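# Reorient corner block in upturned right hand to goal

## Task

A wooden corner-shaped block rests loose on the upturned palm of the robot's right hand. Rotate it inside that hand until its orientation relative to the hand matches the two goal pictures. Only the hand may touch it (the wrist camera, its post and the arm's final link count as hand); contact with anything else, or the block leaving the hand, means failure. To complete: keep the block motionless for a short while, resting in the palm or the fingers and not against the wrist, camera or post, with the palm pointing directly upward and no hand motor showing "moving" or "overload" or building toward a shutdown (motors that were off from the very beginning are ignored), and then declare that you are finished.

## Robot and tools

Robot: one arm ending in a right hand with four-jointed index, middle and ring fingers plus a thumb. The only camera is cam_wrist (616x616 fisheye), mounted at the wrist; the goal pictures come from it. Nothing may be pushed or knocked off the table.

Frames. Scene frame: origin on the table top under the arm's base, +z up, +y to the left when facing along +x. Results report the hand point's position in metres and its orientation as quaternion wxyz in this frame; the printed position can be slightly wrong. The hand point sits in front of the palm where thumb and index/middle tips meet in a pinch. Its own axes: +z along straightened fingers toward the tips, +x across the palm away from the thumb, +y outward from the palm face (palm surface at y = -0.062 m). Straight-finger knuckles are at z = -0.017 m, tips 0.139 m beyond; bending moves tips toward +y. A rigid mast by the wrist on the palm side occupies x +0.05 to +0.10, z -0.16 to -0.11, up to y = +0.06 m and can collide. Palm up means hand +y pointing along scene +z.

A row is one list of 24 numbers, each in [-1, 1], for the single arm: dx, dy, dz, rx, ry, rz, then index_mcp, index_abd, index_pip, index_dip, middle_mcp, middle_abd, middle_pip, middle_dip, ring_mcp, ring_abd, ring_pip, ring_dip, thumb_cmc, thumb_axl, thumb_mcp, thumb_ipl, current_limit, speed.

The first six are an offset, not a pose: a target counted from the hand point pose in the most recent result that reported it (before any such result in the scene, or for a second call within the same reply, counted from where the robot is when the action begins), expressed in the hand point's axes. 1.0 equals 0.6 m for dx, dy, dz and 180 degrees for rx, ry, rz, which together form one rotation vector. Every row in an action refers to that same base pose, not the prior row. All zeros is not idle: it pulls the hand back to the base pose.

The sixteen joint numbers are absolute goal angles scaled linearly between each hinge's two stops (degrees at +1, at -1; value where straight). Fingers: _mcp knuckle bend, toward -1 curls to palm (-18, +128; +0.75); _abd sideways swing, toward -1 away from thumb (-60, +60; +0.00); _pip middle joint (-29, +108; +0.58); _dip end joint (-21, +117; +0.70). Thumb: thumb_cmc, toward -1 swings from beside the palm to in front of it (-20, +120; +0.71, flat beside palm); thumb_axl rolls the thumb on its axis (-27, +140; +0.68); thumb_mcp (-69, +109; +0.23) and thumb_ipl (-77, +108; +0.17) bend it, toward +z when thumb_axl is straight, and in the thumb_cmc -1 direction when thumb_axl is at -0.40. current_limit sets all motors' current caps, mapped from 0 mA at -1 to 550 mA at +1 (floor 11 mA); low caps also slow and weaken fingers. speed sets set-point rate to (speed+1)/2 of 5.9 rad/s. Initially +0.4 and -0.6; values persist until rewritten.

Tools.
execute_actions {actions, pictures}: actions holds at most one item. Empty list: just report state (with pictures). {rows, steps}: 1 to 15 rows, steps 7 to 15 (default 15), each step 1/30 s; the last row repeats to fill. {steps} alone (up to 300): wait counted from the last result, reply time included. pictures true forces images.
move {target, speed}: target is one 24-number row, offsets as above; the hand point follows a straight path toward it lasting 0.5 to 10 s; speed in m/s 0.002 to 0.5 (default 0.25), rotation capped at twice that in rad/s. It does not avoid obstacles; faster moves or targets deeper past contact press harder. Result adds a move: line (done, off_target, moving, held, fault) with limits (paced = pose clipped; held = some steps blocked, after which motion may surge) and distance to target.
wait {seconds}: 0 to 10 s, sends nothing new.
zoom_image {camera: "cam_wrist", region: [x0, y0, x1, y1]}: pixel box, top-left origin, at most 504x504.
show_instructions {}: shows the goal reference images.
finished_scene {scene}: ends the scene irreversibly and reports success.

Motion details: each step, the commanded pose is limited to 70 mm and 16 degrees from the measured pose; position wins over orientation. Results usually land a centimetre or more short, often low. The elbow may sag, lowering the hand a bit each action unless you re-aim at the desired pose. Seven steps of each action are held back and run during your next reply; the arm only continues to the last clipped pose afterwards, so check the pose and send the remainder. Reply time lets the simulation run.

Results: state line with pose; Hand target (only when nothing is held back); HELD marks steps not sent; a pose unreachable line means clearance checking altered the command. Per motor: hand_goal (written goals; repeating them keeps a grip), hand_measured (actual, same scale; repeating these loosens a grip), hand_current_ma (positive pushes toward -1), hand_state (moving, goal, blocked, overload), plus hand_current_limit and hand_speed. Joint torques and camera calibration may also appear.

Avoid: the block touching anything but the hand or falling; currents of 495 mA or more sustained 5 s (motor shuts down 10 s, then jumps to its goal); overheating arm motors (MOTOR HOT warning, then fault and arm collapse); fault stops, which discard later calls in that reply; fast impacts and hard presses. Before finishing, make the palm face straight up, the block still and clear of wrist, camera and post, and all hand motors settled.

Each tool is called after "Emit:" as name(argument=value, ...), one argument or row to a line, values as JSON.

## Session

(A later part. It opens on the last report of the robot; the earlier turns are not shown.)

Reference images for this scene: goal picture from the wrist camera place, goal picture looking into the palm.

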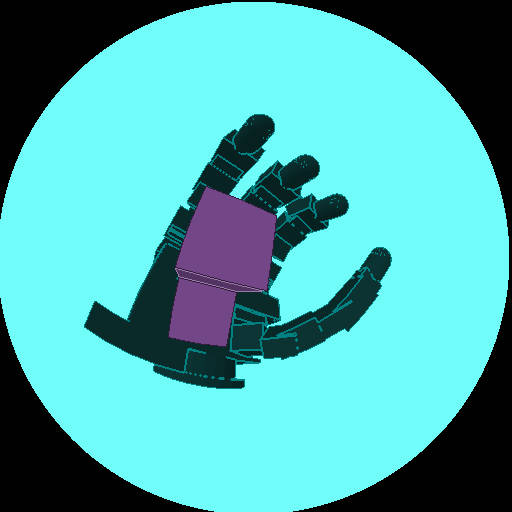

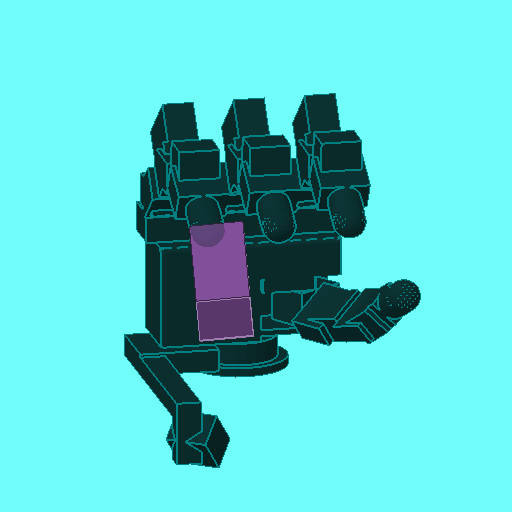

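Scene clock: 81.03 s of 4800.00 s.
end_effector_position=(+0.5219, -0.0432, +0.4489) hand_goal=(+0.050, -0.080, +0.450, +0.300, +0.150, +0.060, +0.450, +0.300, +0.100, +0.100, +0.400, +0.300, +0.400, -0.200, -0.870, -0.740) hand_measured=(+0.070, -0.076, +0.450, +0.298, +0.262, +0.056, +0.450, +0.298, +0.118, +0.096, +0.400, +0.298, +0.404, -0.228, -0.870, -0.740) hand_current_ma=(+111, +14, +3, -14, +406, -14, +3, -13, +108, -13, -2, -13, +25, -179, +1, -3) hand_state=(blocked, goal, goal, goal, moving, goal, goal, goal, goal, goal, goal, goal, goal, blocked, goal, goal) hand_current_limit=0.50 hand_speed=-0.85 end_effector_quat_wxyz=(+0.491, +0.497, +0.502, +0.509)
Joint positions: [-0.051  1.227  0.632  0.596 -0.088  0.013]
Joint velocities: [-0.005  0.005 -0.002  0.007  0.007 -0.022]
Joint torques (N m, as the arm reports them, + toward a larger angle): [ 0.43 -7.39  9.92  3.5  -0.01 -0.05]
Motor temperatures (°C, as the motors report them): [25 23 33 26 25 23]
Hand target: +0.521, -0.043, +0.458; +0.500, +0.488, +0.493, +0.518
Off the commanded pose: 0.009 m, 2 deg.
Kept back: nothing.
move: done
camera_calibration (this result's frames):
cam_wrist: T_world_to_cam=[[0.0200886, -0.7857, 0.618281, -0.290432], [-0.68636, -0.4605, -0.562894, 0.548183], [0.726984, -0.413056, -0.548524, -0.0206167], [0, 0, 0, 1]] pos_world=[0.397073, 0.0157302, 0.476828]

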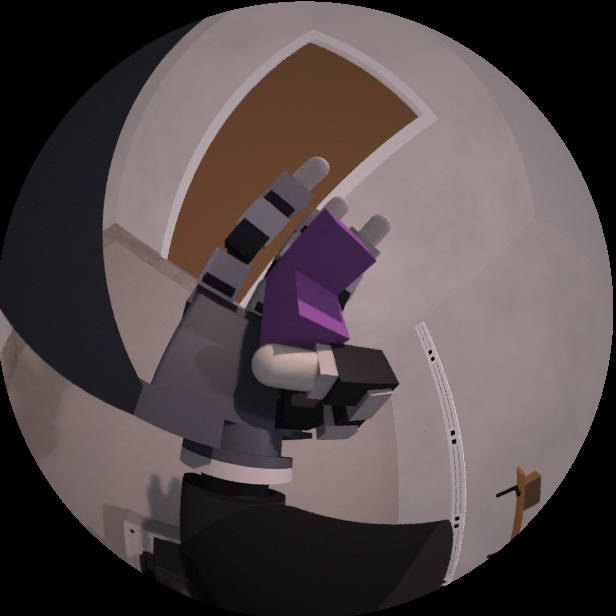

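Emit:
move(
  target=[0.0,0.014,0.0,-0.012,0,0, 0.2,-0.08,0.45,0.3, 0.6,0.1,-0.3,0.1, 0.1,0.1,0.4,0.3, 0.4,-0.25,-0.87,-0.74,0.5,-0.8],
)

Scene clock: 83.33 s of 4800.00 s.
end_effector_position=(+0.5225, -0.0432, +0.4481) hand_goal=(+0.200, -0.080, +0.450, +0.300, +0.600, +0.100, -0.300, +0.100, +0.100, +0.100, +0.400, +0.300, +0.400, -0.250, -0.870, -0.740) hand_measured=(+0.208, -0.076, +0.450, +0.298, +0.610, +0.096, -0.294, +0.102, +0.118, +0.096, +0.400, +0.298, +0.404, -0.252, -0.872, -0.740) hand_current_ma=(+42, +14, +3, -14, +59, -13, +28, +14, +108, -13, -2, -13, +18, -8, -18, -3) hand_state=(goal, goal, goal, goal, goal, goal, goal, goal, goal, goal, goal, goal, goal, goal, goal, goal) hand_current_limit=0.50 hand_speed=-0.80 end_effector_quat_wxyz=(+0.491, +0.497, +0.502, +0.510)
Joint positions: [-0.051  1.231  0.632  0.602 -0.088  0.013]
Joint velocities: [-0.005 -0.015 -0.002 -0.002 -0.007 -0.022]
Joint torques (N m, as the arm reports them, + toward a larger angle): [ 0.43 -7.45  9.92  3.49 -0.01 -0.05]
Motor temperatures (°C, as the motors report them): [25 23 33 26 25 23]
Hand target: +0.522, -0.043, +0.457; +0.500, +0.488, +0.493, +0.519
Off the commanded pose: 0.009 m, 2 deg.
Kept back: nothing.
move: done
camera_calibration (this result's frames):
cam_wrist: T_world_to_cam=[[0.0193821, -0.785654, 0.618363, -0.289603], [-0.685717, -0.460542, -0.563643, 0.548119], [0.72761, -0.413097, -0.547662, -0.0223048], [0, 0, 0, 1]] pos_world=[0.397697, 0.0156899, 0.475808]

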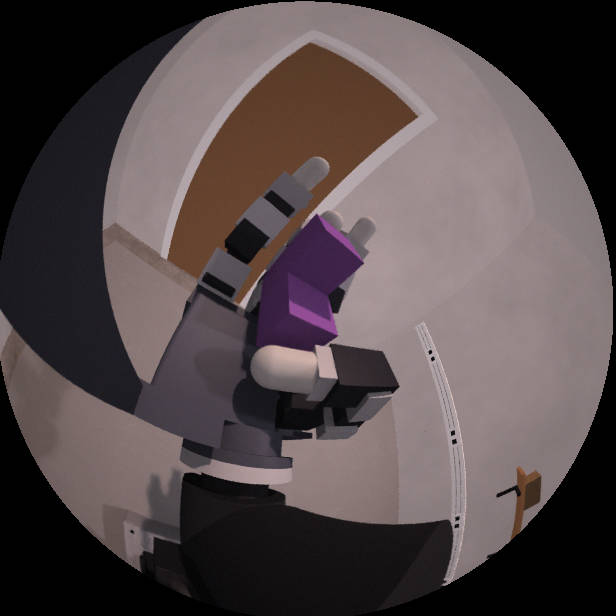

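Emit:
move(
  target=[0.0,0.014,0.0,-0.009,0,0, 0.2,-0.08,0.45,0.3, 0.5,0.1,-0.6,-0.05, 0.1,0.1,0.4,0.3, 0.4,-0.27,-0.87,-0.74,0.5,-0.87],
)

Scene clock: 84.57 s of 4800.00 s.
end_effector_position=(+0.5225, -0.0432, +0.4481) hand_goal=(+0.200, -0.080, +0.450, +0.300, +0.500, +0.100, -0.600, -0.050, +0.100, +0.100, +0.400, +0.300, +0.400, -0.270, -0.870, -0.740) hand_measured=(+0.208, -0.076, +0.450, +0.298, +0.536, +0.096, -0.464, -0.032, +0.118, +0.096, +0.400, +0.298, +0.404, -0.278, -0.874, -0.742) hand_current_ma=(+42, +14, +3, -14, +189, -13, +410, +95, +108, -13, -2, -13, +17, -44, -29, -20) hand_state=(goal, goal, goal, goal, blocked, goal, blocked, goal, goal, goal, goal, goal, goal, goal, goal, goal) hand_current_limit=0.50 hand_speed=-0.87 end_effector_quat_wxyz=(+0.491, +0.497, +0.502, +0.510)
Joint positions: [-0.051  1.231  0.632  0.602 -0.088  0.013]
Joint velocities: [ 0.015 -0.015  0.002 -0.027 -0.051 -0.037]
Joint torques (N m, as the arm reports them, + toward a larger angle): [ 0.43 -7.68 10.05  3.04 -0.02 -0.05]
Motor temperatures (°C, as the motors report them): [25 23 33 26 25 23]
Hand target: +0.522, -0.043, +0.456; +0.498, +0.490, +0.495, +0.517
Off the commanded pose: 0.008 m, 2 deg.
Kept back: nothing.
move: done
camera_calibration (this result's frames):
cam_wrist: T_world_to_cam=[[0.0193821, -0.785654, 0.618363, -0.289603], [-0.685717, -0.460542, -0.563643, 0.548119], [0.72761, -0.413097, -0.547662, -0.0223048], [0, 0, 0, 1]] pos_world=[0.397697, 0.0156899, 0.475808]

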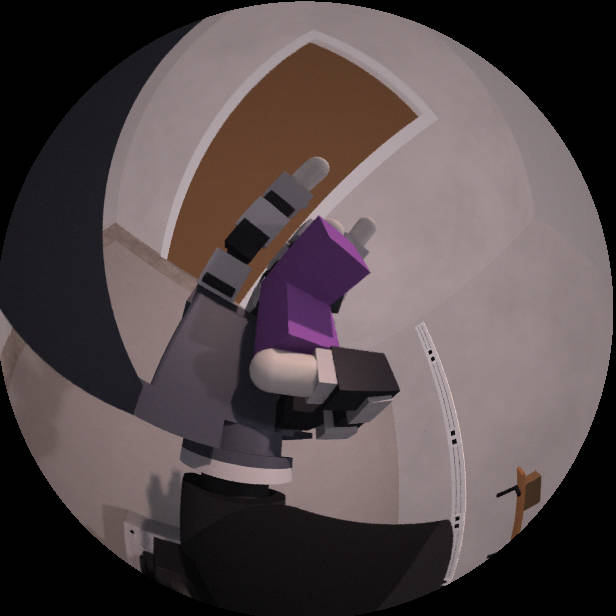

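Emit:
move(
  target=[0.0,0.014,0.0,-0.009,0,0, 0.2,-0.08,0.45,0.3, 0.15,0.1,-0.4,-0.03, 0.1,0.1,0.4,0.3, 0.4,-0.35,-0.87,-0.74,0.6,-0.87],
)

Scene clock: 85.73 s of 4800.00 s.
end_effector_position=(+0.5225, -0.0432, +0.4481) hand_goal=(+0.200, -0.080, +0.450, +0.300, +0.150, +0.100, -0.400, -0.030, +0.100, +0.100, +0.400, +0.300, +0.400, -0.350, -0.870, -0.740) hand_measured=(+0.208, -0.076, +0.450, +0.298, +0.380, +0.096, -0.378, -0.022, +0.118, +0.096, +0.400, +0.298, +0.402, -0.362, -0.878, -0.744) hand_current_ma=(+42, +14, +3, -14, +438, -13, +115, +43, +108, -13, -2, -13, +7, -71, -47, -23) hand_state=(goal, goal, goal, goal, blocked, goal, blocked, goal, goal, goal, goal, goal, goal, goal, goal, goal) hand_current_limit=0.60 hand_speed=-0.87 end_effector_quat_wxyz=(+0.491, +0.497, +0.502, +0.510)
Joint positions: [-0.051  1.231  0.632  0.602 -0.088  0.013]
Joint velocities: [-0.015 -0.005 -0.002  0.007 -0.022 -0.051]
Joint torques (N m, as the arm reports them, + toward a larger angle): [ 0.43 -7.58 10.04  3.02 -0.01 -0.06]
Motor temperatures (°C, as the motors report them): [25 23 33 26 25 23]
Hand target: +0.522, -0.043, +0.456; +0.498, +0.490, +0.495, +0.517
Off the commanded pose: 0.008 m, 2 deg.
Kept back: nothing.
move: done
camera_calibration (this result's frames):
cam_wrist: T_world_to_cam=[[0.0193821, -0.785654, 0.618363, -0.289603], [-0.685717, -0.460542, -0.563643, 0.548119], [0.72761, -0.413097, -0.547662, -0.0223048], [0, 0, 0, 1]] pos_world=[0.397697, 0.0156899, 0.475808]

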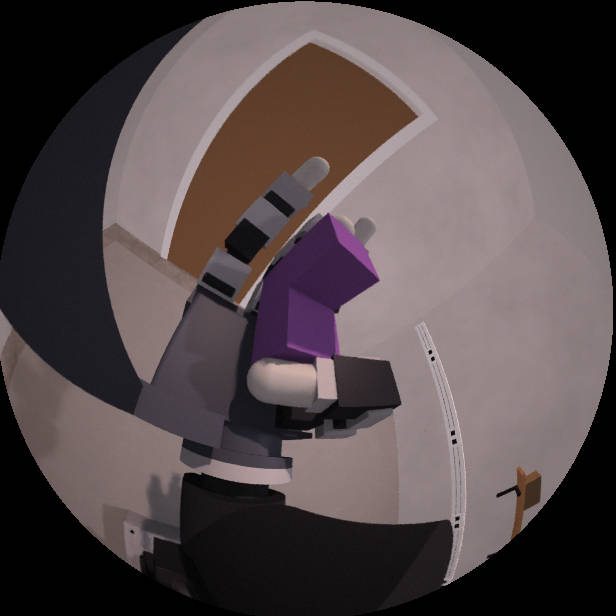

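Emit:
move(
  target=[0.0,0.014,0.0,-0.009,0,0, 0.2,-0.08,0.45,0.3, 0.0,0.1,-0.15,0.0, 0.1,0.1,0.4,0.3, 0.4,-0.42,-0.87,-0.74,0.6,-0.9],
)

Scene clock: 87.53 s of 4800.00 s.
end_effector_position=(+0.5225, -0.0432, +0.4481) hand_goal=(+0.200, -0.080, +0.450, +0.300, +0.000, +0.100, -0.150, +0.000, +0.100, +0.100, +0.400, +0.300, +0.400, -0.420, -0.870, -0.740) hand_measured=(+0.208, -0.076, +0.450, +0.298, +0.088, +0.096, -0.126, +0.010, +0.118, +0.096, +0.400, +0.298, +0.402, -0.432, -0.878, -0.744) hand_current_ma=(+42, +14, +3, -14, +439, -13, +117, +51, +108, -13, -2, -13, +7, -69, -47, -23) hand_state=(goal, goal, goal, goal, blocked, goal, blocked, goal, goal, goal, goal, goal, goal, goal, goal, goal) hand_current_limit=0.60 hand_speed=-0.90 end_effector_quat_wxyz=(+0.491, +0.497, +0.502, +0.510)
Joint positions: [-0.051  1.231  0.632  0.602 -0.088  0.013]
Joint velocities: [-0.024 -0.024 -0.012  0.012  0.022  0.007]
Joint torques (N m, as the arm reports them, + toward a larger angle): [ 0.44 -7.57 10.03  3.02 -0.01 -0.06]
Motor temperatures (°C, as the motors report them): [25 23 33 26 25 23]
Hand target: +0.522, -0.043, +0.456; +0.498, +0.490, +0.495, +0.517
Off the commanded pose: 0.008 m, 2 deg.
Kept back: nothing.
move: done
camera_calibration (this result's frames):
cam_wrist: T_world_to_cam=[[0.0193821, -0.785654, 0.618363, -0.289603], [-0.685717, -0.460542, -0.563643, 0.548119], [0.72761, -0.413097, -0.547662, -0.0223048], [0, 0, 0, 1]] pos_world=[0.397697, 0.0156899, 0.475808]

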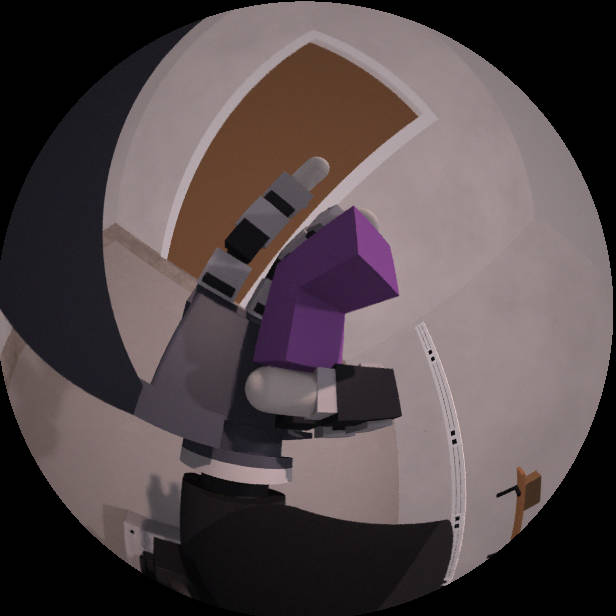

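Emit:
move(
  target=[0.0,0.014,0.0,-0.009,0,0, 0.2,-0.08,0.45,0.3, -0.05,-0.25,-0.07,0.0, 0.1,-0.3,0.4,0.3, 0.4,-0.45,-0.87,-0.74,0.6,-0.9],
)

Emit:
zoom_image(
  camera="cam_wrist",
  region=[200, 170, 440, 410],
)

Scene clock: 89.53 s of 4800.00 s.
end_effector_position=(+0.5225, -0.0432, +0.4481) hand_goal=(+0.200, -0.080, +0.450, +0.300, -0.050, -0.250, -0.070, +0.000, +0.100, -0.300, +0.400, +0.300, +0.400, -0.450, -0.870, -0.740) hand_measured=(+0.208, -0.076, +0.450, +0.298, +0.000, -0.244, -0.052, +0.010, +0.118, -0.298, +0.400, +0.298, +0.402, -0.456, -0.878, -0.744) hand_current_ma=(+42, +14, +3, -14, +265, +28, +91, +51, +108, +10, -2, -13, +7, -33, -47, -23) hand_state=(goal, goal, goal, goal, blocked, goal, goal, goal, goal, goal, goal, goal, goal, goal, goal, goal) hand_current_limit=0.60 hand_speed=-0.90 end_effector_quat_wxyz=(+0.491, +0.497, +0.502, +0.510)
Joint positions: [-0.051  1.231  0.632  0.602 -0.088  0.013]
Joint velocities: [-0.005 -0.005 -0.002  0.002  0.081 -0.037]
Joint torques (N m, as the arm reports them, + toward a larger angle): [ 0.42 -7.59 10.02  2.99 -0.02 -0.04]
Motor temperatures (°C, as the motors report them): [25 23 33 26 25 23]
Hand target: +0.522, -0.043, +0.456; +0.498, +0.490, +0.495, +0.517
Off the commanded pose: 0.008 m, 2 deg.
Kept back: nothing.
move: done
camera_calibration (this result's frames):
cam_wrist: T_world_to_cam=[[0.0193821, -0.785654, 0.618363, -0.289603], [-0.685717, -0.460542, -0.563643, 0.548119], [0.72761, -0.413097, -0.547662, -0.0223048], [0, 0, 0, 1]] pos_world=[0.397697, 0.0156899, 0.475808]

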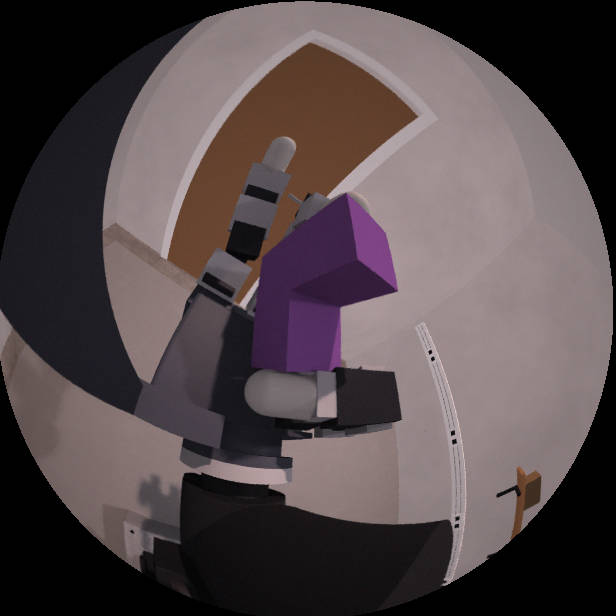

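Region (200, 170, 440, 410) of cam_wrist's 616x616 image, scaled by 2.100, with more detail than that image has.

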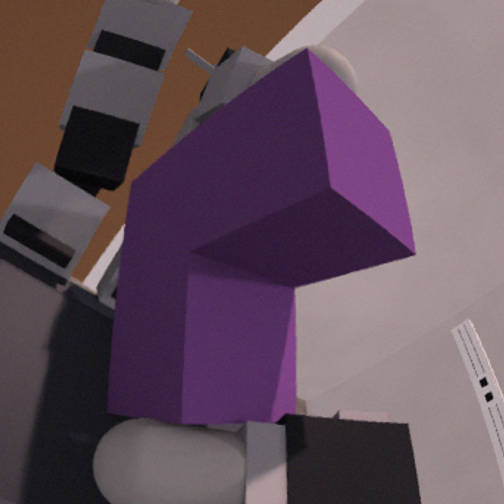

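Emit:
move(
  target=[0.0,0.014,0.0,-0.009,0,0, 0.25,-0.3,0.45,0.3, -0.08,-0.05,-0.03,0.0, 0.1,-0.3,0.4,0.3, 0.4,-0.47,-0.87,-0.74,0.6,-0.9],
)

Emit:
move(
  target=[0.0,0.014,0.0,-0.009,0,0, -0.15,-0.3,0.6,0.5, -0.06,-0.12,-0.03,0.0, 0.1,-0.3,0.4,0.3, 0.4,-0.47,-0.87,-0.74,0.6,-0.9],
)

Emit:
zoom_image(
  camera="cam_wrist",
  region=[200, 170, 440, 410],
)

Scene clock: 91.50 s of 4800.00 s.
end_effector_position=(+0.5225, -0.0432, +0.4481) hand_goal=(+0.250, -0.300, +0.450, +0.300, -0.080, -0.050, -0.030, +0.000, +0.100, -0.300, +0.400, +0.300, +0.400, -0.470, -0.870, -0.740) hand_measured=(+0.258, -0.298, +0.450, +0.298, -0.038, -0.058, -0.022, +0.010, +0.118, -0.298, +0.400, +0.298, +0.398, -0.472, -0.878, -0.744) hand_current_ma=(+43, +11, +3, -14, +222, -39, +43, +51, +108, +10, -2, -13, -5, -16, -47, -23) hand_state=(goal, goal, goal, goal, blocked, goal, goal, goal, goal, goal, goal, goal, goal, goal, goal, goal) hand_current_limit=0.60 hand_speed=-0.90 end_effector_quat_wxyz=(+0.491, +0.497, +0.502, +0.510)
Joint positions: [-0.051  1.231  0.632  0.602 -0.088  0.013]
Joint velocities: [-0.005 -0.005  0.002 -0.027  0.037  0.007]
Joint torques (N m, as the arm reports them, + toward a larger angle): [ 0.48 -7.58 10.03  3.   -0.02 -0.03]
Motor temperatures (°C, as the motors report them): [25 23 33 26 25 23]
Hand target: +0.522, -0.043, +0.456; +0.498, +0.490, +0.495, +0.517
Off the commanded pose: 0.008 m, 2 deg.
Kept back: nothing.
move: done
camera_calibration (this result's frames):
cam_wrist: T_world_to_cam=[[0.0193821, -0.785654, 0.618363, -0.289603], [-0.685717, -0.460542, -0.563643, 0.548119], [0.72761, -0.413097, -0.547662, -0.0223048], [0, 0, 0, 1]] pos_world=[0.397697, 0.0156899, 0.475808]

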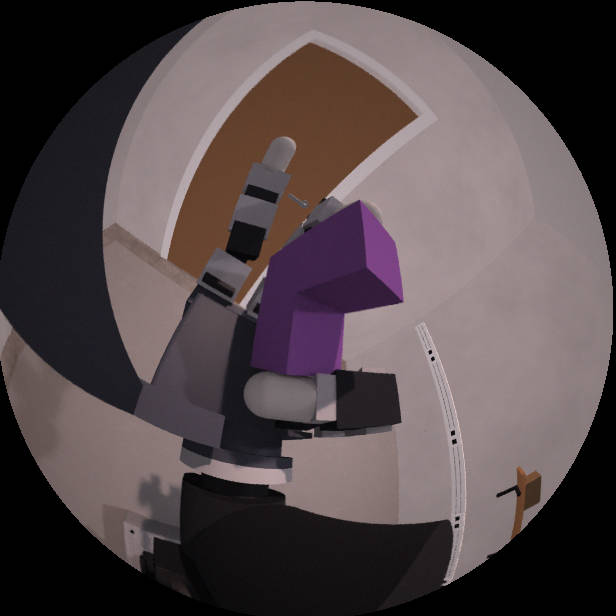

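Scene clock: 93.47 s of 4800.00 s.
end_effector_position=(+0.5225, -0.0432, +0.4481) hand_goal=(-0.150, -0.300, +0.600, +0.500, -0.060, -0.120, -0.030, +0.000, +0.100, -0.300, +0.400, +0.300, +0.400, -0.470, -0.870, -0.740) hand_measured=(-0.134, -0.298, +0.600, +0.498, -0.038, -0.116, -0.022, +0.010, +0.118, -0.298, +0.400, +0.298, +0.398, -0.472, -0.878, -0.744) hand_current_ma=(+88, +8, -2, -14, +115, +17, +43, +49, +108, +10, -2, -13, -5, -16, -47, -23) hand_state=(goal, goal, goal, goal, blocked, goal, goal, goal, goal, goal, goal, goal, goal, goal, goal, goal) hand_current_limit=0.60 hand_speed=-0.90 end_effector_quat_wxyz=(+0.491, +0.497, +0.502, +0.510)
Joint positions: [-0.051  1.231  0.632  0.602 -0.088  0.013]
Joint velocities: [-0.015 -0.005  0.007  0.007 -0.007 -0.007]
Joint torques (N m, as the arm reports them, + toward a larger angle): [ 0.44 -7.55  9.99  2.97 -0.02 -0.03]
Motor temperatures (°C, as the motors report them): [25 23 33 26 25 23]
Hand target: +0.522, -0.043, +0.456; +0.498, +0.490, +0.495, +0.517
Off the commanded pose: 0.008 m, 2 deg.
Kept back: nothing.
move: done
camera_calibration (this result's frames):
cam_wrist: T_world_to_cam=[[0.0193821, -0.785654, 0.618363, -0.289603], [-0.685717, -0.460542, -0.563643, 0.548119], [0.72761, -0.413097, -0.547662, -0.0223048], [0, 0, 0, 1]] pos_world=[0.397697, 0.0156899, 0.475808]

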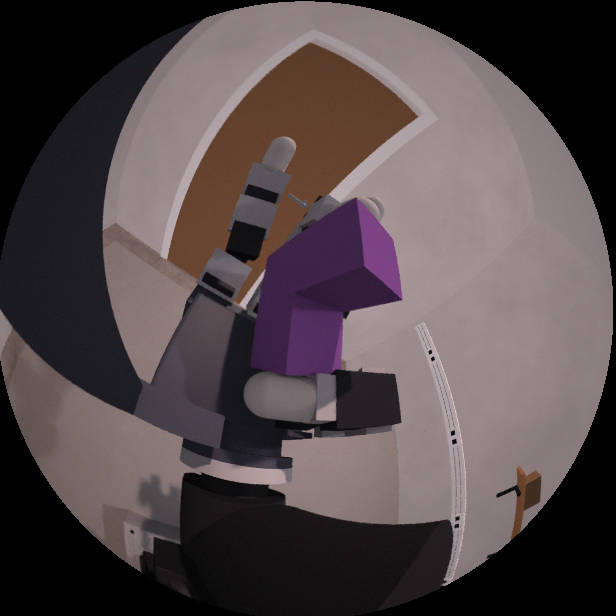

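Region (200, 170, 440, 410) of cam_wrist's 616x616 image, scaled by 2.100, with more detail than that image has.

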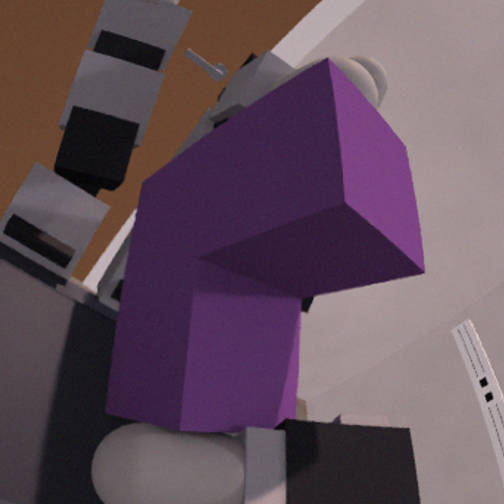

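Emit:
execute_actions(
  actions=[],
)

Emit:
show_instructions(
)

Scene clock: 94.57 s of 4800.00 s.
end_effector_position=(+0.5225, -0.0432, +0.4481) hand_goal=(-0.150, -0.300, +0.600, +0.500, -0.060, -0.120, -0.030, +0.000, +0.100, -0.300, +0.400, +0.300, +0.400, -0.470, -0.870, -0.740) hand_measured=(-0.134, -0.298, +0.600, +0.498, -0.038, -0.116, -0.022, +0.010, +0.118, -0.298, +0.400, +0.298, +0.398, -0.472, -0.878, -0.744) hand_current_ma=(+88, +8, -2, -14, +115, +17, +43, +49, +108, +10, -2, -13, -5, -16, -47, -23) hand_state=(goal, goal, goal, goal, blocked, goal, goal, goal, goal, goal, goal, goal, goal, goal, goal, goal) hand_current_limit=0.60 hand_speed=-0.90 end_effector_quat_wxyz=(+0.491, +0.497, +0.502, +0.510)
Joint positions: [-0.051  1.231  0.632  0.602 -0.088  0.013]
Joint velocities: [ 0.005  0.005  0.002 -0.022 -0.022  0.007]
Joint torques (N m, as the arm reports them, + toward a larger angle): [ 0.44 -7.5   9.99  2.99 -0.02 -0.03]
Motor temperatures (°C, as the motors report them): [25 23 33 26 25 23]
Hand target: +0.522, -0.043, +0.456; +0.498, +0.490, +0.495, +0.517
Off the commanded pose: 0.008 m, 2 deg.
Kept back: nothing.
Steps of this call (steps 1 to 33: nothing new was sent). Readings (end_effector_position | what the end effector reports):
1: (+0.5225, -0.0432, +0.4481) | hand_goal=(-0.150, -0.300, +0.600, +0.500, -0.060, -0.120, -0.030, +0.000, +0.100, -0.300, +0.400, +0.300, +0.400, -0.470, -0.870, -0.740) hand_measured=(-0.134, -0.298, +0.600, +0.498, -0.038, -0.116, -0.022, +0.010, +0.118, -0.298, +0.400, +0.298, +0.398, -0.472, -0.878, -0.744) hand_current_ma=(+89, +8, -2, -14, +115, +17, +43, +49, +108, +10, -2, -13, -5, -16, -47, -23) hand_state=(goal, goal, goal, goal, blocked, goal, goal, goal, goal, goal, goal, goal, goal, goal, goal, goal) hand_current_limit=0.60 hand_speed=-0.90
2: (+0.5225, -0.0432, +0.4481) | hand_goal=(-0.150, -0.300, +0.600, +0.500, -0.060, -0.120, -0.030, +0.000, +0.100, -0.300, +0.400, +0.300, +0.400, -0.470, -0.870, -0.740) hand_measured=(-0.134, -0.298, +0.600, +0.498, -0.038, -0.116, -0.022, +0.010, +0.118, -0.298, +0.400, +0.298, +0.398, -0.472, -0.878, -0.744) hand_current_ma=(+89, +8, -2, -14, +115, +17, +43, +49, +108, +10, -2, -13, -5, -16, -47, -23) hand_state=(goal, goal, goal, goal, blocked, goal, goal, goal, goal, goal, goal, goal, goal, goal, goal, goal) hand_current_limit=0.60 hand_speed=-0.90
4: (+0.5225, -0.0432, +0.4481) | hand_goal=(-0.150, -0.300, +0.600, +0.500, -0.060, -0.120, -0.030, +0.000, +0.100, -0.300, +0.400, +0.300, +0.400, -0.470, -0.870, -0.740) hand_measured=(-0.134, -0.298, +0.600, +0.498, -0.038, -0.116, -0.022, +0.010, +0.118, -0.298, +0.400, +0.298, +0.398, -0.472, -0.878, -0.744) hand_current_ma=(+89, +8, -2, -14, +115, +17, +43, +49, +108, +10, -2, -13, -5, -16, -47, -23) hand_state=(goal, goal, goal, goal, blocked, goal, goal, goal, goal, goal, goal, goal, goal, goal, goal, goal) hand_current_limit=0.60 hand_speed=-0.90
8: (+0.5225, -0.0432, +0.4481) | hand_goal=(-0.150, -0.300, +0.600, +0.500, -0.060, -0.120, -0.030, +0.000, +0.100, -0.300, +0.400, +0.300, +0.400, -0.470, -0.870, -0.740) hand_measured=(-0.134, -0.298, +0.600, +0.498, -0.038, -0.116, -0.022, +0.010, +0.118, -0.298, +0.400, +0.298, +0.398, -0.472, -0.878, -0.744) hand_current_ma=(+88, +8, -2, -14, +115, +17, +43, +49, +108, +10, -2, -13, -5, -16, -47, -23) hand_state=(goal, goal, goal, goal, blocked, goal, goal, goal, goal, goal, goal, goal, goal, goal, goal, goal) hand_current_limit=0.60 hand_speed=-0.90
33: the state above
camera_calibration (this result's frames):
cam_wrist: T_world_to_cam=[[0.0193821, -0.785654, 0.618363, -0.289603], [-0.685717, -0.460542, -0.563643, 0.548119], [0.72761, -0.413097, -0.547662, -0.0223048], [0, 0, 0, 1]] pos_world=[0.397697, 0.0156899, 0.475808]

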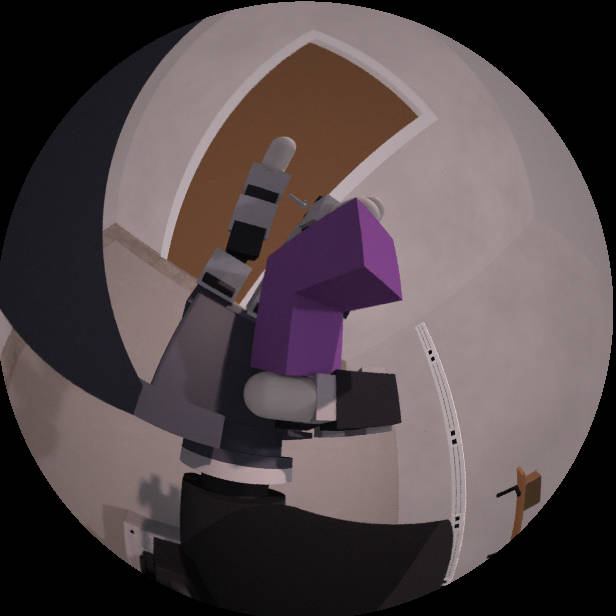

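Reference images for this scene: goal picture from the wrist camera place, goal picture looking into the palm.

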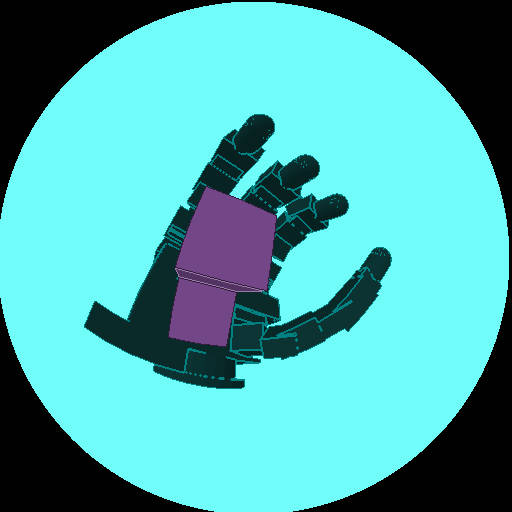

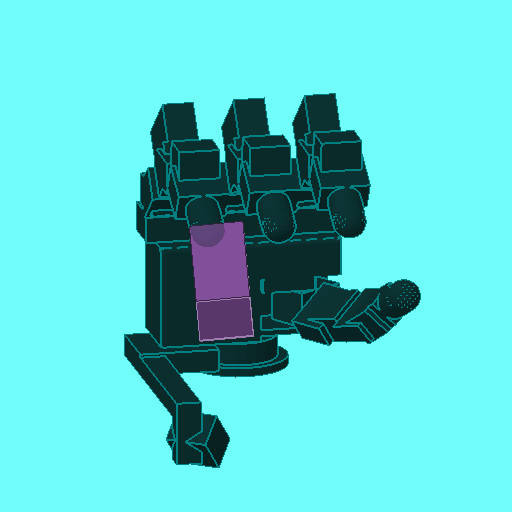

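Emit:
move(
  target=[0,0.014,0,-0.009,0,0, -0.15,0.25,0.6,0.5, -0.06,-0.12,-0.03,0.0, 0.1,-0.3,0.4,0.3, 0.4,-0.47,-0.87,-0.74, 0.6,-0.7],
)

Emit:
move(
  target=[0,0.014,0,-0.009,0,0, -0.35,0.25,0.07,0.4, -0.06,-0.12,-0.03,0.0, 0.1,-0.3,0.4,0.3, 0.4,-0.47,-0.87,-0.74, 0.6,-0.7],
)

Scene clock: 97.43 s of 4800.00 s.
end_effector_position=(+0.5225, -0.0432, +0.4481) hand_goal=(-0.150, +0.250, +0.600, +0.500, -0.060, -0.120, -0.030, +0.000, +0.100, -0.300, +0.400, +0.300, +0.400, -0.470, -0.870, -0.740) hand_measured=(-0.134, +0.248, +0.600, +0.498, -0.038, -0.116, -0.022, +0.010, +0.118, -0.298, +0.400, +0.298, +0.398, -0.472, -0.878, -0.744) hand_current_ma=(+88, -9, -2, -14, +115, +17, +43, +49, +108, +10, -2, -13, -5, -16, -47, -23) hand_state=(goal, goal, goal, goal, blocked, goal, goal, goal, goal, goal, goal, goal, goal, goal, goal, goal) hand_current_limit=0.60 hand_speed=-0.70 end_effector_quat_wxyz=(+0.491, +0.497, +0.502, +0.510)
Joint positions: [-0.051  1.231  0.632  0.602 -0.088  0.013]
Joint velocities: [-0.015 -0.015 -0.007 -0.022  0.007 -0.022]
Joint torques (N m, as the arm reports them, + toward a larger angle): [ 0.44 -7.51 10.    2.99 -0.02 -0.05]
Motor temperatures (°C, as the motors report them): [25 23 33 26 25 23]
Hand target: +0.522, -0.043, +0.456; +0.498, +0.490, +0.495, +0.517
Off the commanded pose: 0.008 m, 2 deg.
Kept back: nothing.
move: done
camera_calibration (this result's frames):
cam_wrist: T_world_to_cam=[[0.0193821, -0.785654, 0.618363, -0.289603], [-0.685717, -0.460542, -0.563643, 0.548119], [0.72761, -0.413097, -0.547662, -0.0223048], [0, 0, 0, 1]] pos_world=[0.397697, 0.0156899, 0.475808]

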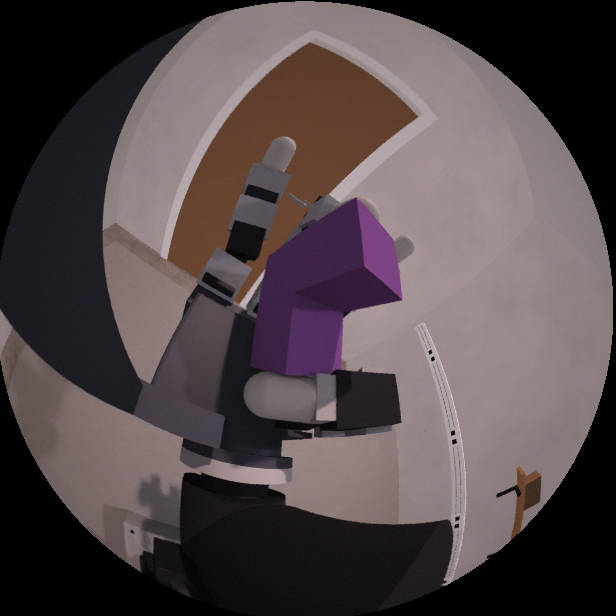

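Scene clock: 98.43 s of 4800.00 s.
end_effector_position=(+0.5225, -0.0432, +0.4481) hand_goal=(-0.350, +0.250, +0.070, +0.400, -0.060, -0.120, -0.030, +0.000, +0.100, -0.300, +0.400, +0.300, +0.400, -0.470, -0.870, -0.740) hand_measured=(-0.344, +0.248, +0.072, +0.402, -0.038, -0.116, -0.022, +0.010, +0.118, -0.298, +0.400, +0.298, +0.398, -0.472, -0.878, -0.744) hand_current_ma=(+31, -8, +8, +13, +115, +17, +43, +49, +107, +10, -2, -13, -5, -16, -47, -23) hand_state=(goal, goal, goal, goal, blocked, goal, goal, goal, goal, goal, goal, goal, goal, goal, goal, goal) hand_current_limit=0.60 hand_speed=-0.70 end_effector_quat_wxyz=(+0.491, +0.497, +0.502, +0.510)
Joint positions: [-0.051  1.231  0.632  0.602 -0.088  0.013]
Joint velocities: [ 0.005 -0.005 -0.017 -0.007 -0.022 -0.066]
Joint torques (N m, as the arm reports them, + toward a larger angle): [ 0.41 -7.49  9.98  2.95 -0.02 -0.05]
Motor temperatures (°C, as the motors report them): [25 23 33 26 25 23]
Hand target: +0.522, -0.043, +0.456; +0.498, +0.490, +0.495, +0.517
Off the commanded pose: 0.008 m, 2 deg.
Kept back: nothing.
move: done
camera_calibration (this result's frames):
cam_wrist: T_world_to_cam=[[0.0193821, -0.785654, 0.618363, -0.289603], [-0.685717, -0.460542, -0.563643, 0.548119], [0.72761, -0.413097, -0.547662, -0.0223048], [0, 0, 0, 1]] pos_world=[0.397697, 0.0156899, 0.475808]

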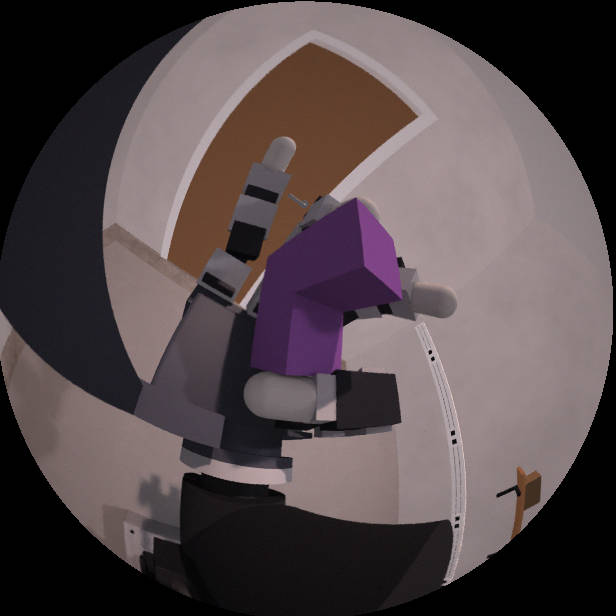

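Emit:
move(
  target=[0,0.014,0,-0.009,0,0, -0.3,0.0,0.0,0.3, -0.06,-0.12,-0.03,0.0, 0.1,-0.3,0.4,0.3, 0.4,-0.47,-0.87,-0.74, 0.6,-0.85],
)

Scene clock: 100.23 s of 4800.00 s.
end_effector_position=(+0.5225, -0.0432, +0.4481) hand_goal=(-0.300, +0.000, +0.000, +0.300, -0.060, -0.120, -0.030, +0.000, +0.100, -0.300, +0.400, +0.300, +0.400, -0.470, -0.870, -0.740) hand_measured=(-0.300, +0.004, +0.002, +0.302, -0.038, -0.116, -0.022, +0.010, +0.118, -0.298, +0.400, +0.298, +0.398, -0.472, -0.878, -0.744) hand_current_ma=(-4, +16, +7, +13, +115, +17, +43, +49, +107, +10, -2, -13, -5, -16, -47, -23) hand_state=(goal, goal, goal, goal, blocked, goal, goal, goal, goal, goal, goal, goal, goal, goal, goal, goal) hand_current_limit=0.60 hand_speed=-0.85 end_effector_quat_wxyz=(+0.491, +0.497, +0.502, +0.510)
Joint positions: [-0.051  1.231  0.632  0.602 -0.088  0.013]
Joint velocities: [-0.015  0.015  0.002  0.002 -0.066 -0.11 ]
Joint torques (N m, as the arm reports them, + toward a larger angle): [ 0.47 -7.54  9.99  2.94 -0.01 -0.04]
Motor temperatures (°C, as the motors report them): [25 23 33 26 25 23]
Hand target: +0.522, -0.043, +0.456; +0.498, +0.490, +0.495, +0.517
Off the commanded pose: 0.008 m, 2 deg.
Kept back: nothing.
move: done
camera_calibration (this result's frames):
cam_wrist: T_world_to_cam=[[0.0193821, -0.785654, 0.618363, -0.289603], [-0.685717, -0.460542, -0.563643, 0.548119], [0.72761, -0.413097, -0.547662, -0.0223048], [0, 0, 0, 1]] pos_world=[0.397697, 0.0156899, 0.475808]

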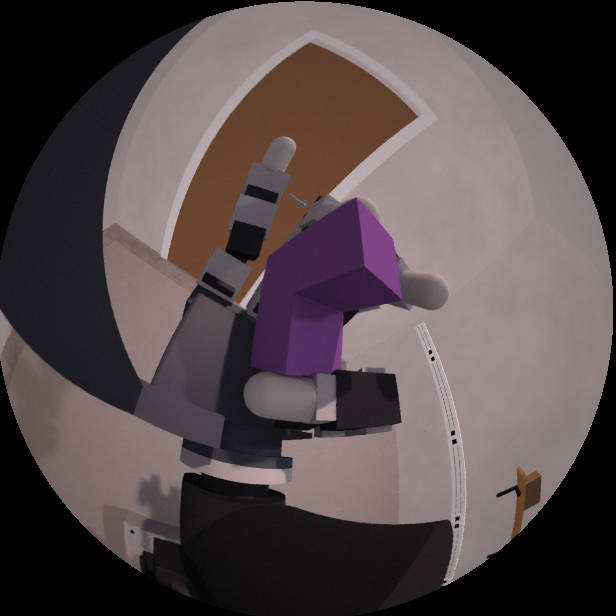

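Emit:
move(
  target=[0,0.014,0,-0.009,0,0, -0.3,-0.15,0.0,0.3, -0.06,-0.12,-0.03,0.0, 0.1,-0.3,0.4,0.3, 0.4,-0.47,-0.87,-0.74, 0.6,-0.9],
)

Scene clock: 101.27 s of 4800.00 s.
end_effector_position=(+0.5225, -0.0432, +0.4481) hand_goal=(-0.300, -0.150, +0.000, +0.300, -0.060, -0.120, -0.030, +0.000, +0.100, -0.300, +0.400, +0.300, +0.400, -0.470, -0.870, -0.740) hand_measured=(-0.300, -0.148, +0.002, +0.302, -0.038, -0.116, -0.022, +0.010, +0.118, -0.298, +0.400, +0.298, +0.398, -0.472, -0.878, -0.744) hand_current_ma=(-4, +12, +7, +13, +115, +17, +43, +49, +107, +10, -2, -13, -5, -16, -47, -23) hand_state=(goal, goal, goal, goal, blocked, goal, goal, goal, goal, goal, goal, goal, goal, goal, goal, goal) hand_current_limit=0.60 hand_speed=-0.90 end_effector_quat_wxyz=(+0.491, +0.497, +0.502, +0.510)
Joint positions: [-0.051  1.231  0.632  0.602 -0.088  0.013]
Joint velocities: [-0.005 -0.015  0.007 -0.002  0.037  0.051]
Joint torques (N m, as the arm reports them, + toward a larger angle): [ 0.43 -7.53  9.96  2.96 -0.01 -0.03]
Motor temperatures (°C, as the motors report them): [25 23 33 26 25 23]
Hand target: +0.522, -0.043, +0.456; +0.498, +0.490, +0.495, +0.517
Off the commanded pose: 0.008 m, 2 deg.
Kept back: nothing.
move: done
camera_calibration (this result's frames):
cam_wrist: T_world_to_cam=[[0.0193821, -0.785654, 0.618363, -0.289603], [-0.685717, -0.460542, -0.563643, 0.548119], [0.72761, -0.413097, -0.547662, -0.0223048], [0, 0, 0, 1]] pos_world=[0.397697, 0.0156899, 0.475808]

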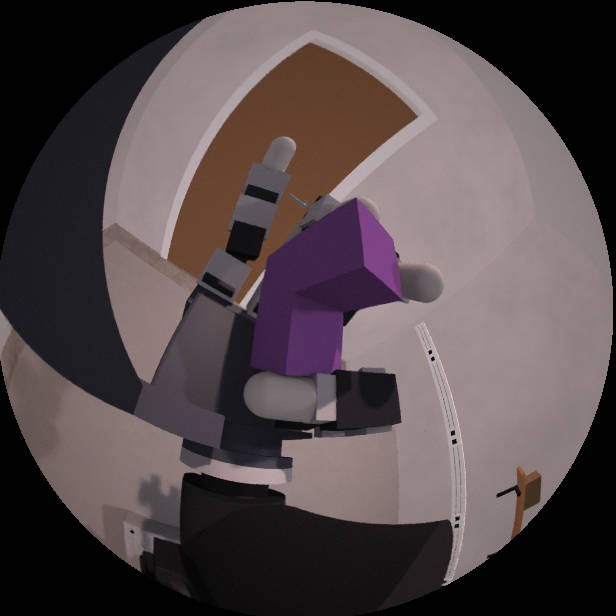

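Emit:
move(
  target=[0,0.014,0,-0.009,0,0, -0.3,-0.3,0.0,0.3, -0.06,-0.12,-0.03,0.0, 0.1,-0.3,0.4,0.3, 0.4,-0.47,-0.87,-0.74, 0.6,-0.92],
)

Scene clock: 102.37 s of 4800.00 s.
end_effector_position=(+0.5225, -0.0432, +0.4481) hand_goal=(-0.300, -0.300, +0.000, +0.300, -0.060, -0.120, -0.030, +0.000, +0.100, -0.300, +0.400, +0.300, +0.400, -0.470, -0.870, -0.740) hand_measured=(-0.300, -0.286, +0.002, +0.302, -0.038, -0.120, -0.022, +0.010, +0.118, -0.298, +0.400, +0.298, +0.398, -0.472, -0.878, -0.744) hand_current_ma=(+3, +62, +7, +13, +115, +1, +43, +49, +107, +10, -2, -13, -5, -16, -47, -23) hand_state=(goal, goal, goal, goal, blocked, goal, goal, goal, goal, goal, goal, goal, goal, goal, goal, goal) hand_current_limit=0.60 hand_speed=-0.92 end_effector_quat_wxyz=(+0.491, +0.497, +0.502, +0.510)
Joint positions: [-0.051  1.231  0.632  0.602 -0.088  0.013]
Joint velocities: [-0.015 -0.015  0.002  0.002 -0.022 -0.051]
Joint torques (N m, as the arm reports them, + toward a larger angle): [ 0.43 -7.58  9.97  2.95 -0.02 -0.04]
Motor temperatures (°C, as the motors report them): [25 23 33 26 25 23]
Hand target: +0.522, -0.043, +0.456; +0.498, +0.490, +0.495, +0.517
Off the commanded pose: 0.008 m, 2 deg.
Kept back: nothing.
move: done
camera_calibration (this result's frames):
cam_wrist: T_world_to_cam=[[0.0193821, -0.785654, 0.618363, -0.289603], [-0.685717, -0.460542, -0.563643, 0.548119], [0.72761, -0.413097, -0.547662, -0.0223048], [0, 0, 0, 1]] pos_world=[0.397697, 0.0156899, 0.475808]

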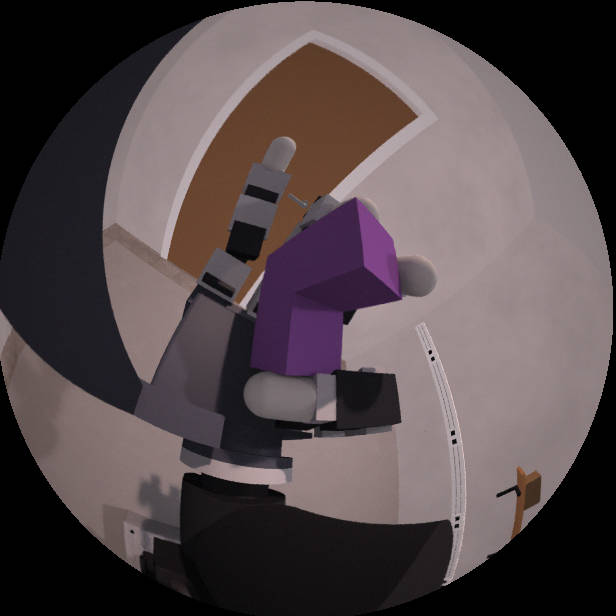

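Emit:
move(
  target=[0,0.014,0,-0.009,0,0, -0.3,-0.42,0.0,0.3, -0.06,-0.2,-0.03,0.0, 0.1,-0.3,0.4,0.3, 0.4,-0.47,-0.87,-0.74, 0.6,-0.94],
)

Scene clock: 103.50 s of 4800.00 s.
end_effector_position=(+0.5225, -0.0432, +0.4481) hand_goal=(-0.300, -0.420, +0.000, +0.300, -0.060, -0.200, -0.030, +0.000, +0.100, -0.300, +0.400, +0.300, +0.400, -0.470, -0.870, -0.740) hand_measured=(-0.288, -0.356, +0.004, +0.302, -0.036, -0.206, -0.018, +0.010, +0.118, -0.298, +0.400, +0.298, +0.398, -0.474, -0.878, -0.744) hand_current_ma=(+60, +286, +16, +13, +123, -23, +61, +49, +107, +10, -2, -13, -10, -23, -47, -23) hand_state=(goal, blocked, goal, goal, blocked, goal, goal, goal, goal, goal, goal, goal, goal, goal, goal, goal) hand_current_limit=0.60 hand_speed=-0.94 end_effector_quat_wxyz=(+0.491, +0.497, +0.502, +0.510)
Joint positions: [-0.051  1.231  0.632  0.602 -0.088  0.013]
Joint velocities: [ 0.005 -0.005  0.022  0.002  0.051 -0.051]
Joint torques (N m, as the arm reports them, + toward a larger angle): [ 0.45 -7.59  9.98  2.94 -0.01 -0.03]
Motor temperatures (°C, as the motors report them): [25 23 33 26 25 23]
Hand target: +0.522, -0.043, +0.456; +0.498, +0.490, +0.495, +0.517
Off the commanded pose: 0.008 m, 2 deg.
Kept back: nothing.
move: done
camera_calibration (this result's frames):
cam_wrist: T_world_to_cam=[[0.0193821, -0.785654, 0.618363, -0.289603], [-0.685717, -0.460542, -0.563643, 0.548119], [0.72761, -0.413097, -0.547662, -0.0223048], [0, 0, 0, 1]] pos_world=[0.397697, 0.0156899, 0.475808]

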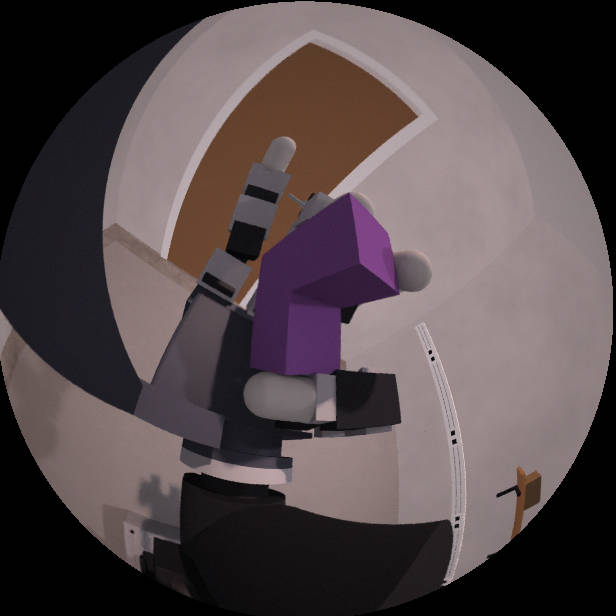

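Emit:
zoom_image(
  camera="cam_wrist",
  region=[230, 180, 450, 400],
)

Region (230, 180, 450, 400) of cam_wrist's 616x616 image, scaled by 2.291, with more detail than that image has.

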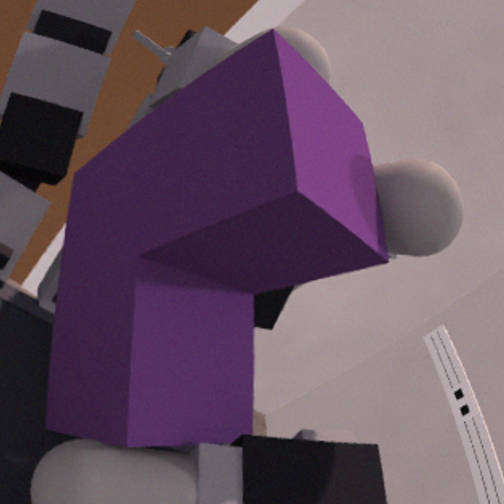

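Emit:
move(
  target=[0,0.014,0,-0.009,0,0, -0.3,-0.35,-0.05,0.25, -0.06,-0.08,-0.03,0.0, 0.1,-0.3,0.4,0.3, 0.5,-0.47,-0.87,-0.74, 0.6,-0.94],
)

Emit:
zoom_image(
  camera="cam_wrist",
  region=[230, 180, 450, 400],
)

Scene clock: 106.63 s of 4800.00 s.
end_effector_position=(+0.5225, -0.0432, +0.4481) hand_goal=(-0.300, -0.350, -0.050, +0.250, -0.060, -0.080, -0.030, +0.000, +0.100, -0.300, +0.400, +0.300, +0.500, -0.470, -0.870, -0.740) hand_measured=(-0.280, -0.334, -0.036, +0.260, -0.036, -0.098, -0.018, +0.010, +0.118, -0.298, +0.400, +0.298, +0.468, -0.478, -0.888, -0.748) hand_current_ma=(+102, +74, +68, +51, +125, -83, +62, +49, +107, +10, -2, -13, -163, -47, -114, -51) hand_state=(goal, goal, goal, goal, blocked, goal, goal, goal, goal, goal, goal, goal, blocked, goal, goal, goal) hand_current_limit=0.60 hand_speed=-0.94 end_effector_quat_wxyz=(+0.491, +0.497, +0.502, +0.510)
Joint positions: [-0.051  1.231  0.632  0.602 -0.088  0.013]
Joint velocities: [ 0.005  0.005 -0.017  0.002 -0.11  -0.007]
Joint torques (N m, as the arm reports them, + toward a larger angle): [ 0.41 -7.47  9.97  2.95 -0.02 -0.04]
Motor temperatures (°C, as the motors report them): [25 23 33 26 25 23]
Hand target: +0.522, -0.043, +0.456; +0.498, +0.490, +0.495, +0.517
Off the commanded pose: 0.008 m, 2 deg.
Kept back: nothing.
move: done
camera_calibration (this result's frames):
cam_wrist: T_world_to_cam=[[0.0193821, -0.785654, 0.618363, -0.289603], [-0.685717, -0.460542, -0.563643, 0.548119], [0.72761, -0.413097, -0.547662, -0.0223048], [0, 0, 0, 1]] pos_world=[0.397697, 0.0156899, 0.475808]

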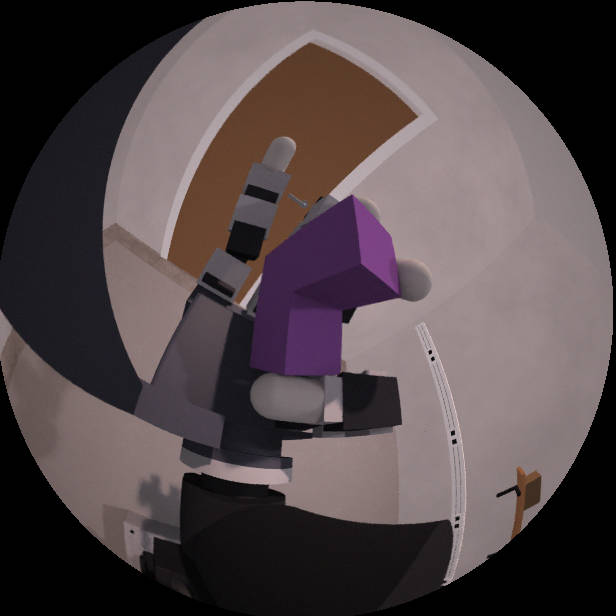

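Region (230, 180, 450, 400) of cam_wrist's 616x616 image, scaled by 2.291, with more detail than that image has.

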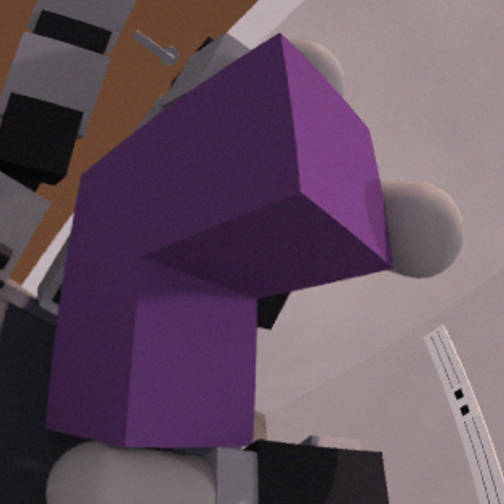

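Emit:
move(
  target=[0,0.014,0,-0.009,0,0, -0.3,-0.3,0.0,0.3, -0.06,-0.1,-0.03,0.0, 0.13,0.0,-0.88,-0.31, 0.42,-0.47,-0.87,-0.74, 0.6,-0.7],
)

Scene clock: 109.90 s of 4800.00 s.
end_effector_position=(+0.5225, -0.0432, +0.4481) hand_goal=(-0.300, -0.300, +0.000, +0.300, -0.060, -0.100, -0.030, +0.000, +0.130, +0.000, -0.880, -0.310, +0.420, -0.470, -0.870, -0.740) hand_measured=(-0.292, -0.306, -0.006, +0.296, -0.036, -0.102, -0.018, +0.010, +0.136, -0.004, -0.880, -0.308, +0.426, -0.476, -0.878, -0.746) hand_current_ma=(+38, -26, -26, -21, +125, -9, +62, +48, +35, -16, +2, +11, +29, -39, -54, -34) hand_state=(goal, goal, goal, goal, blocked, goal, goal, goal, goal, goal, goal, goal, goal, goal, goal, goal) hand_current_limit=0.60 hand_speed=-0.70 end_effector_quat_wxyz=(+0.491, +0.497, +0.502, +0.510)
Joint positions: [-0.051  1.231  0.632  0.602 -0.088  0.013]
Joint velocities: [-0.024  0.005 -0.007  0.012 -0.037  0.095]
Joint torques (N m, as the arm reports them, + toward a larger angle): [ 0.43 -7.53  9.96  2.94 -0.01 -0.04]
Motor temperatures (°C, as the motors report them): [25 23 33 26 25 23]
Hand target: +0.522, -0.043, +0.456; +0.498, +0.490, +0.495, +0.517
Off the commanded pose: 0.008 m, 2 deg.
Kept back: nothing.
move: done
camera_calibration (this result's frames):
cam_wrist: T_world_to_cam=[[0.0193821, -0.785654, 0.618363, -0.289603], [-0.685717, -0.460542, -0.563643, 0.548119], [0.72761, -0.413097, -0.547662, -0.0223048], [0, 0, 0, 1]] pos_world=[0.397697, 0.0156899, 0.475808]

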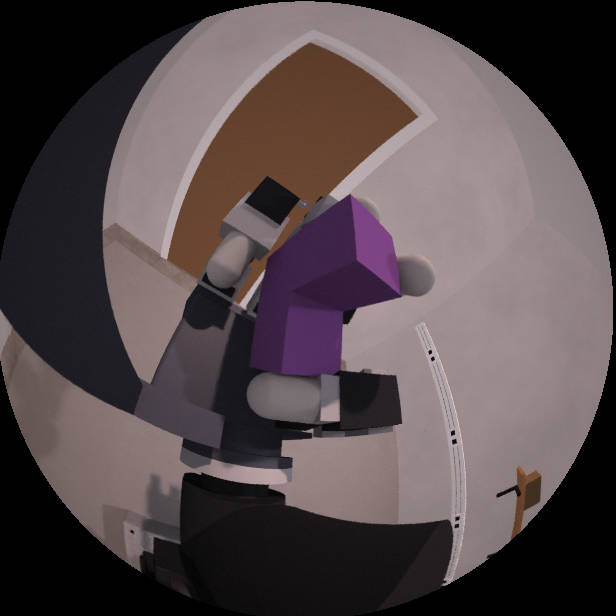

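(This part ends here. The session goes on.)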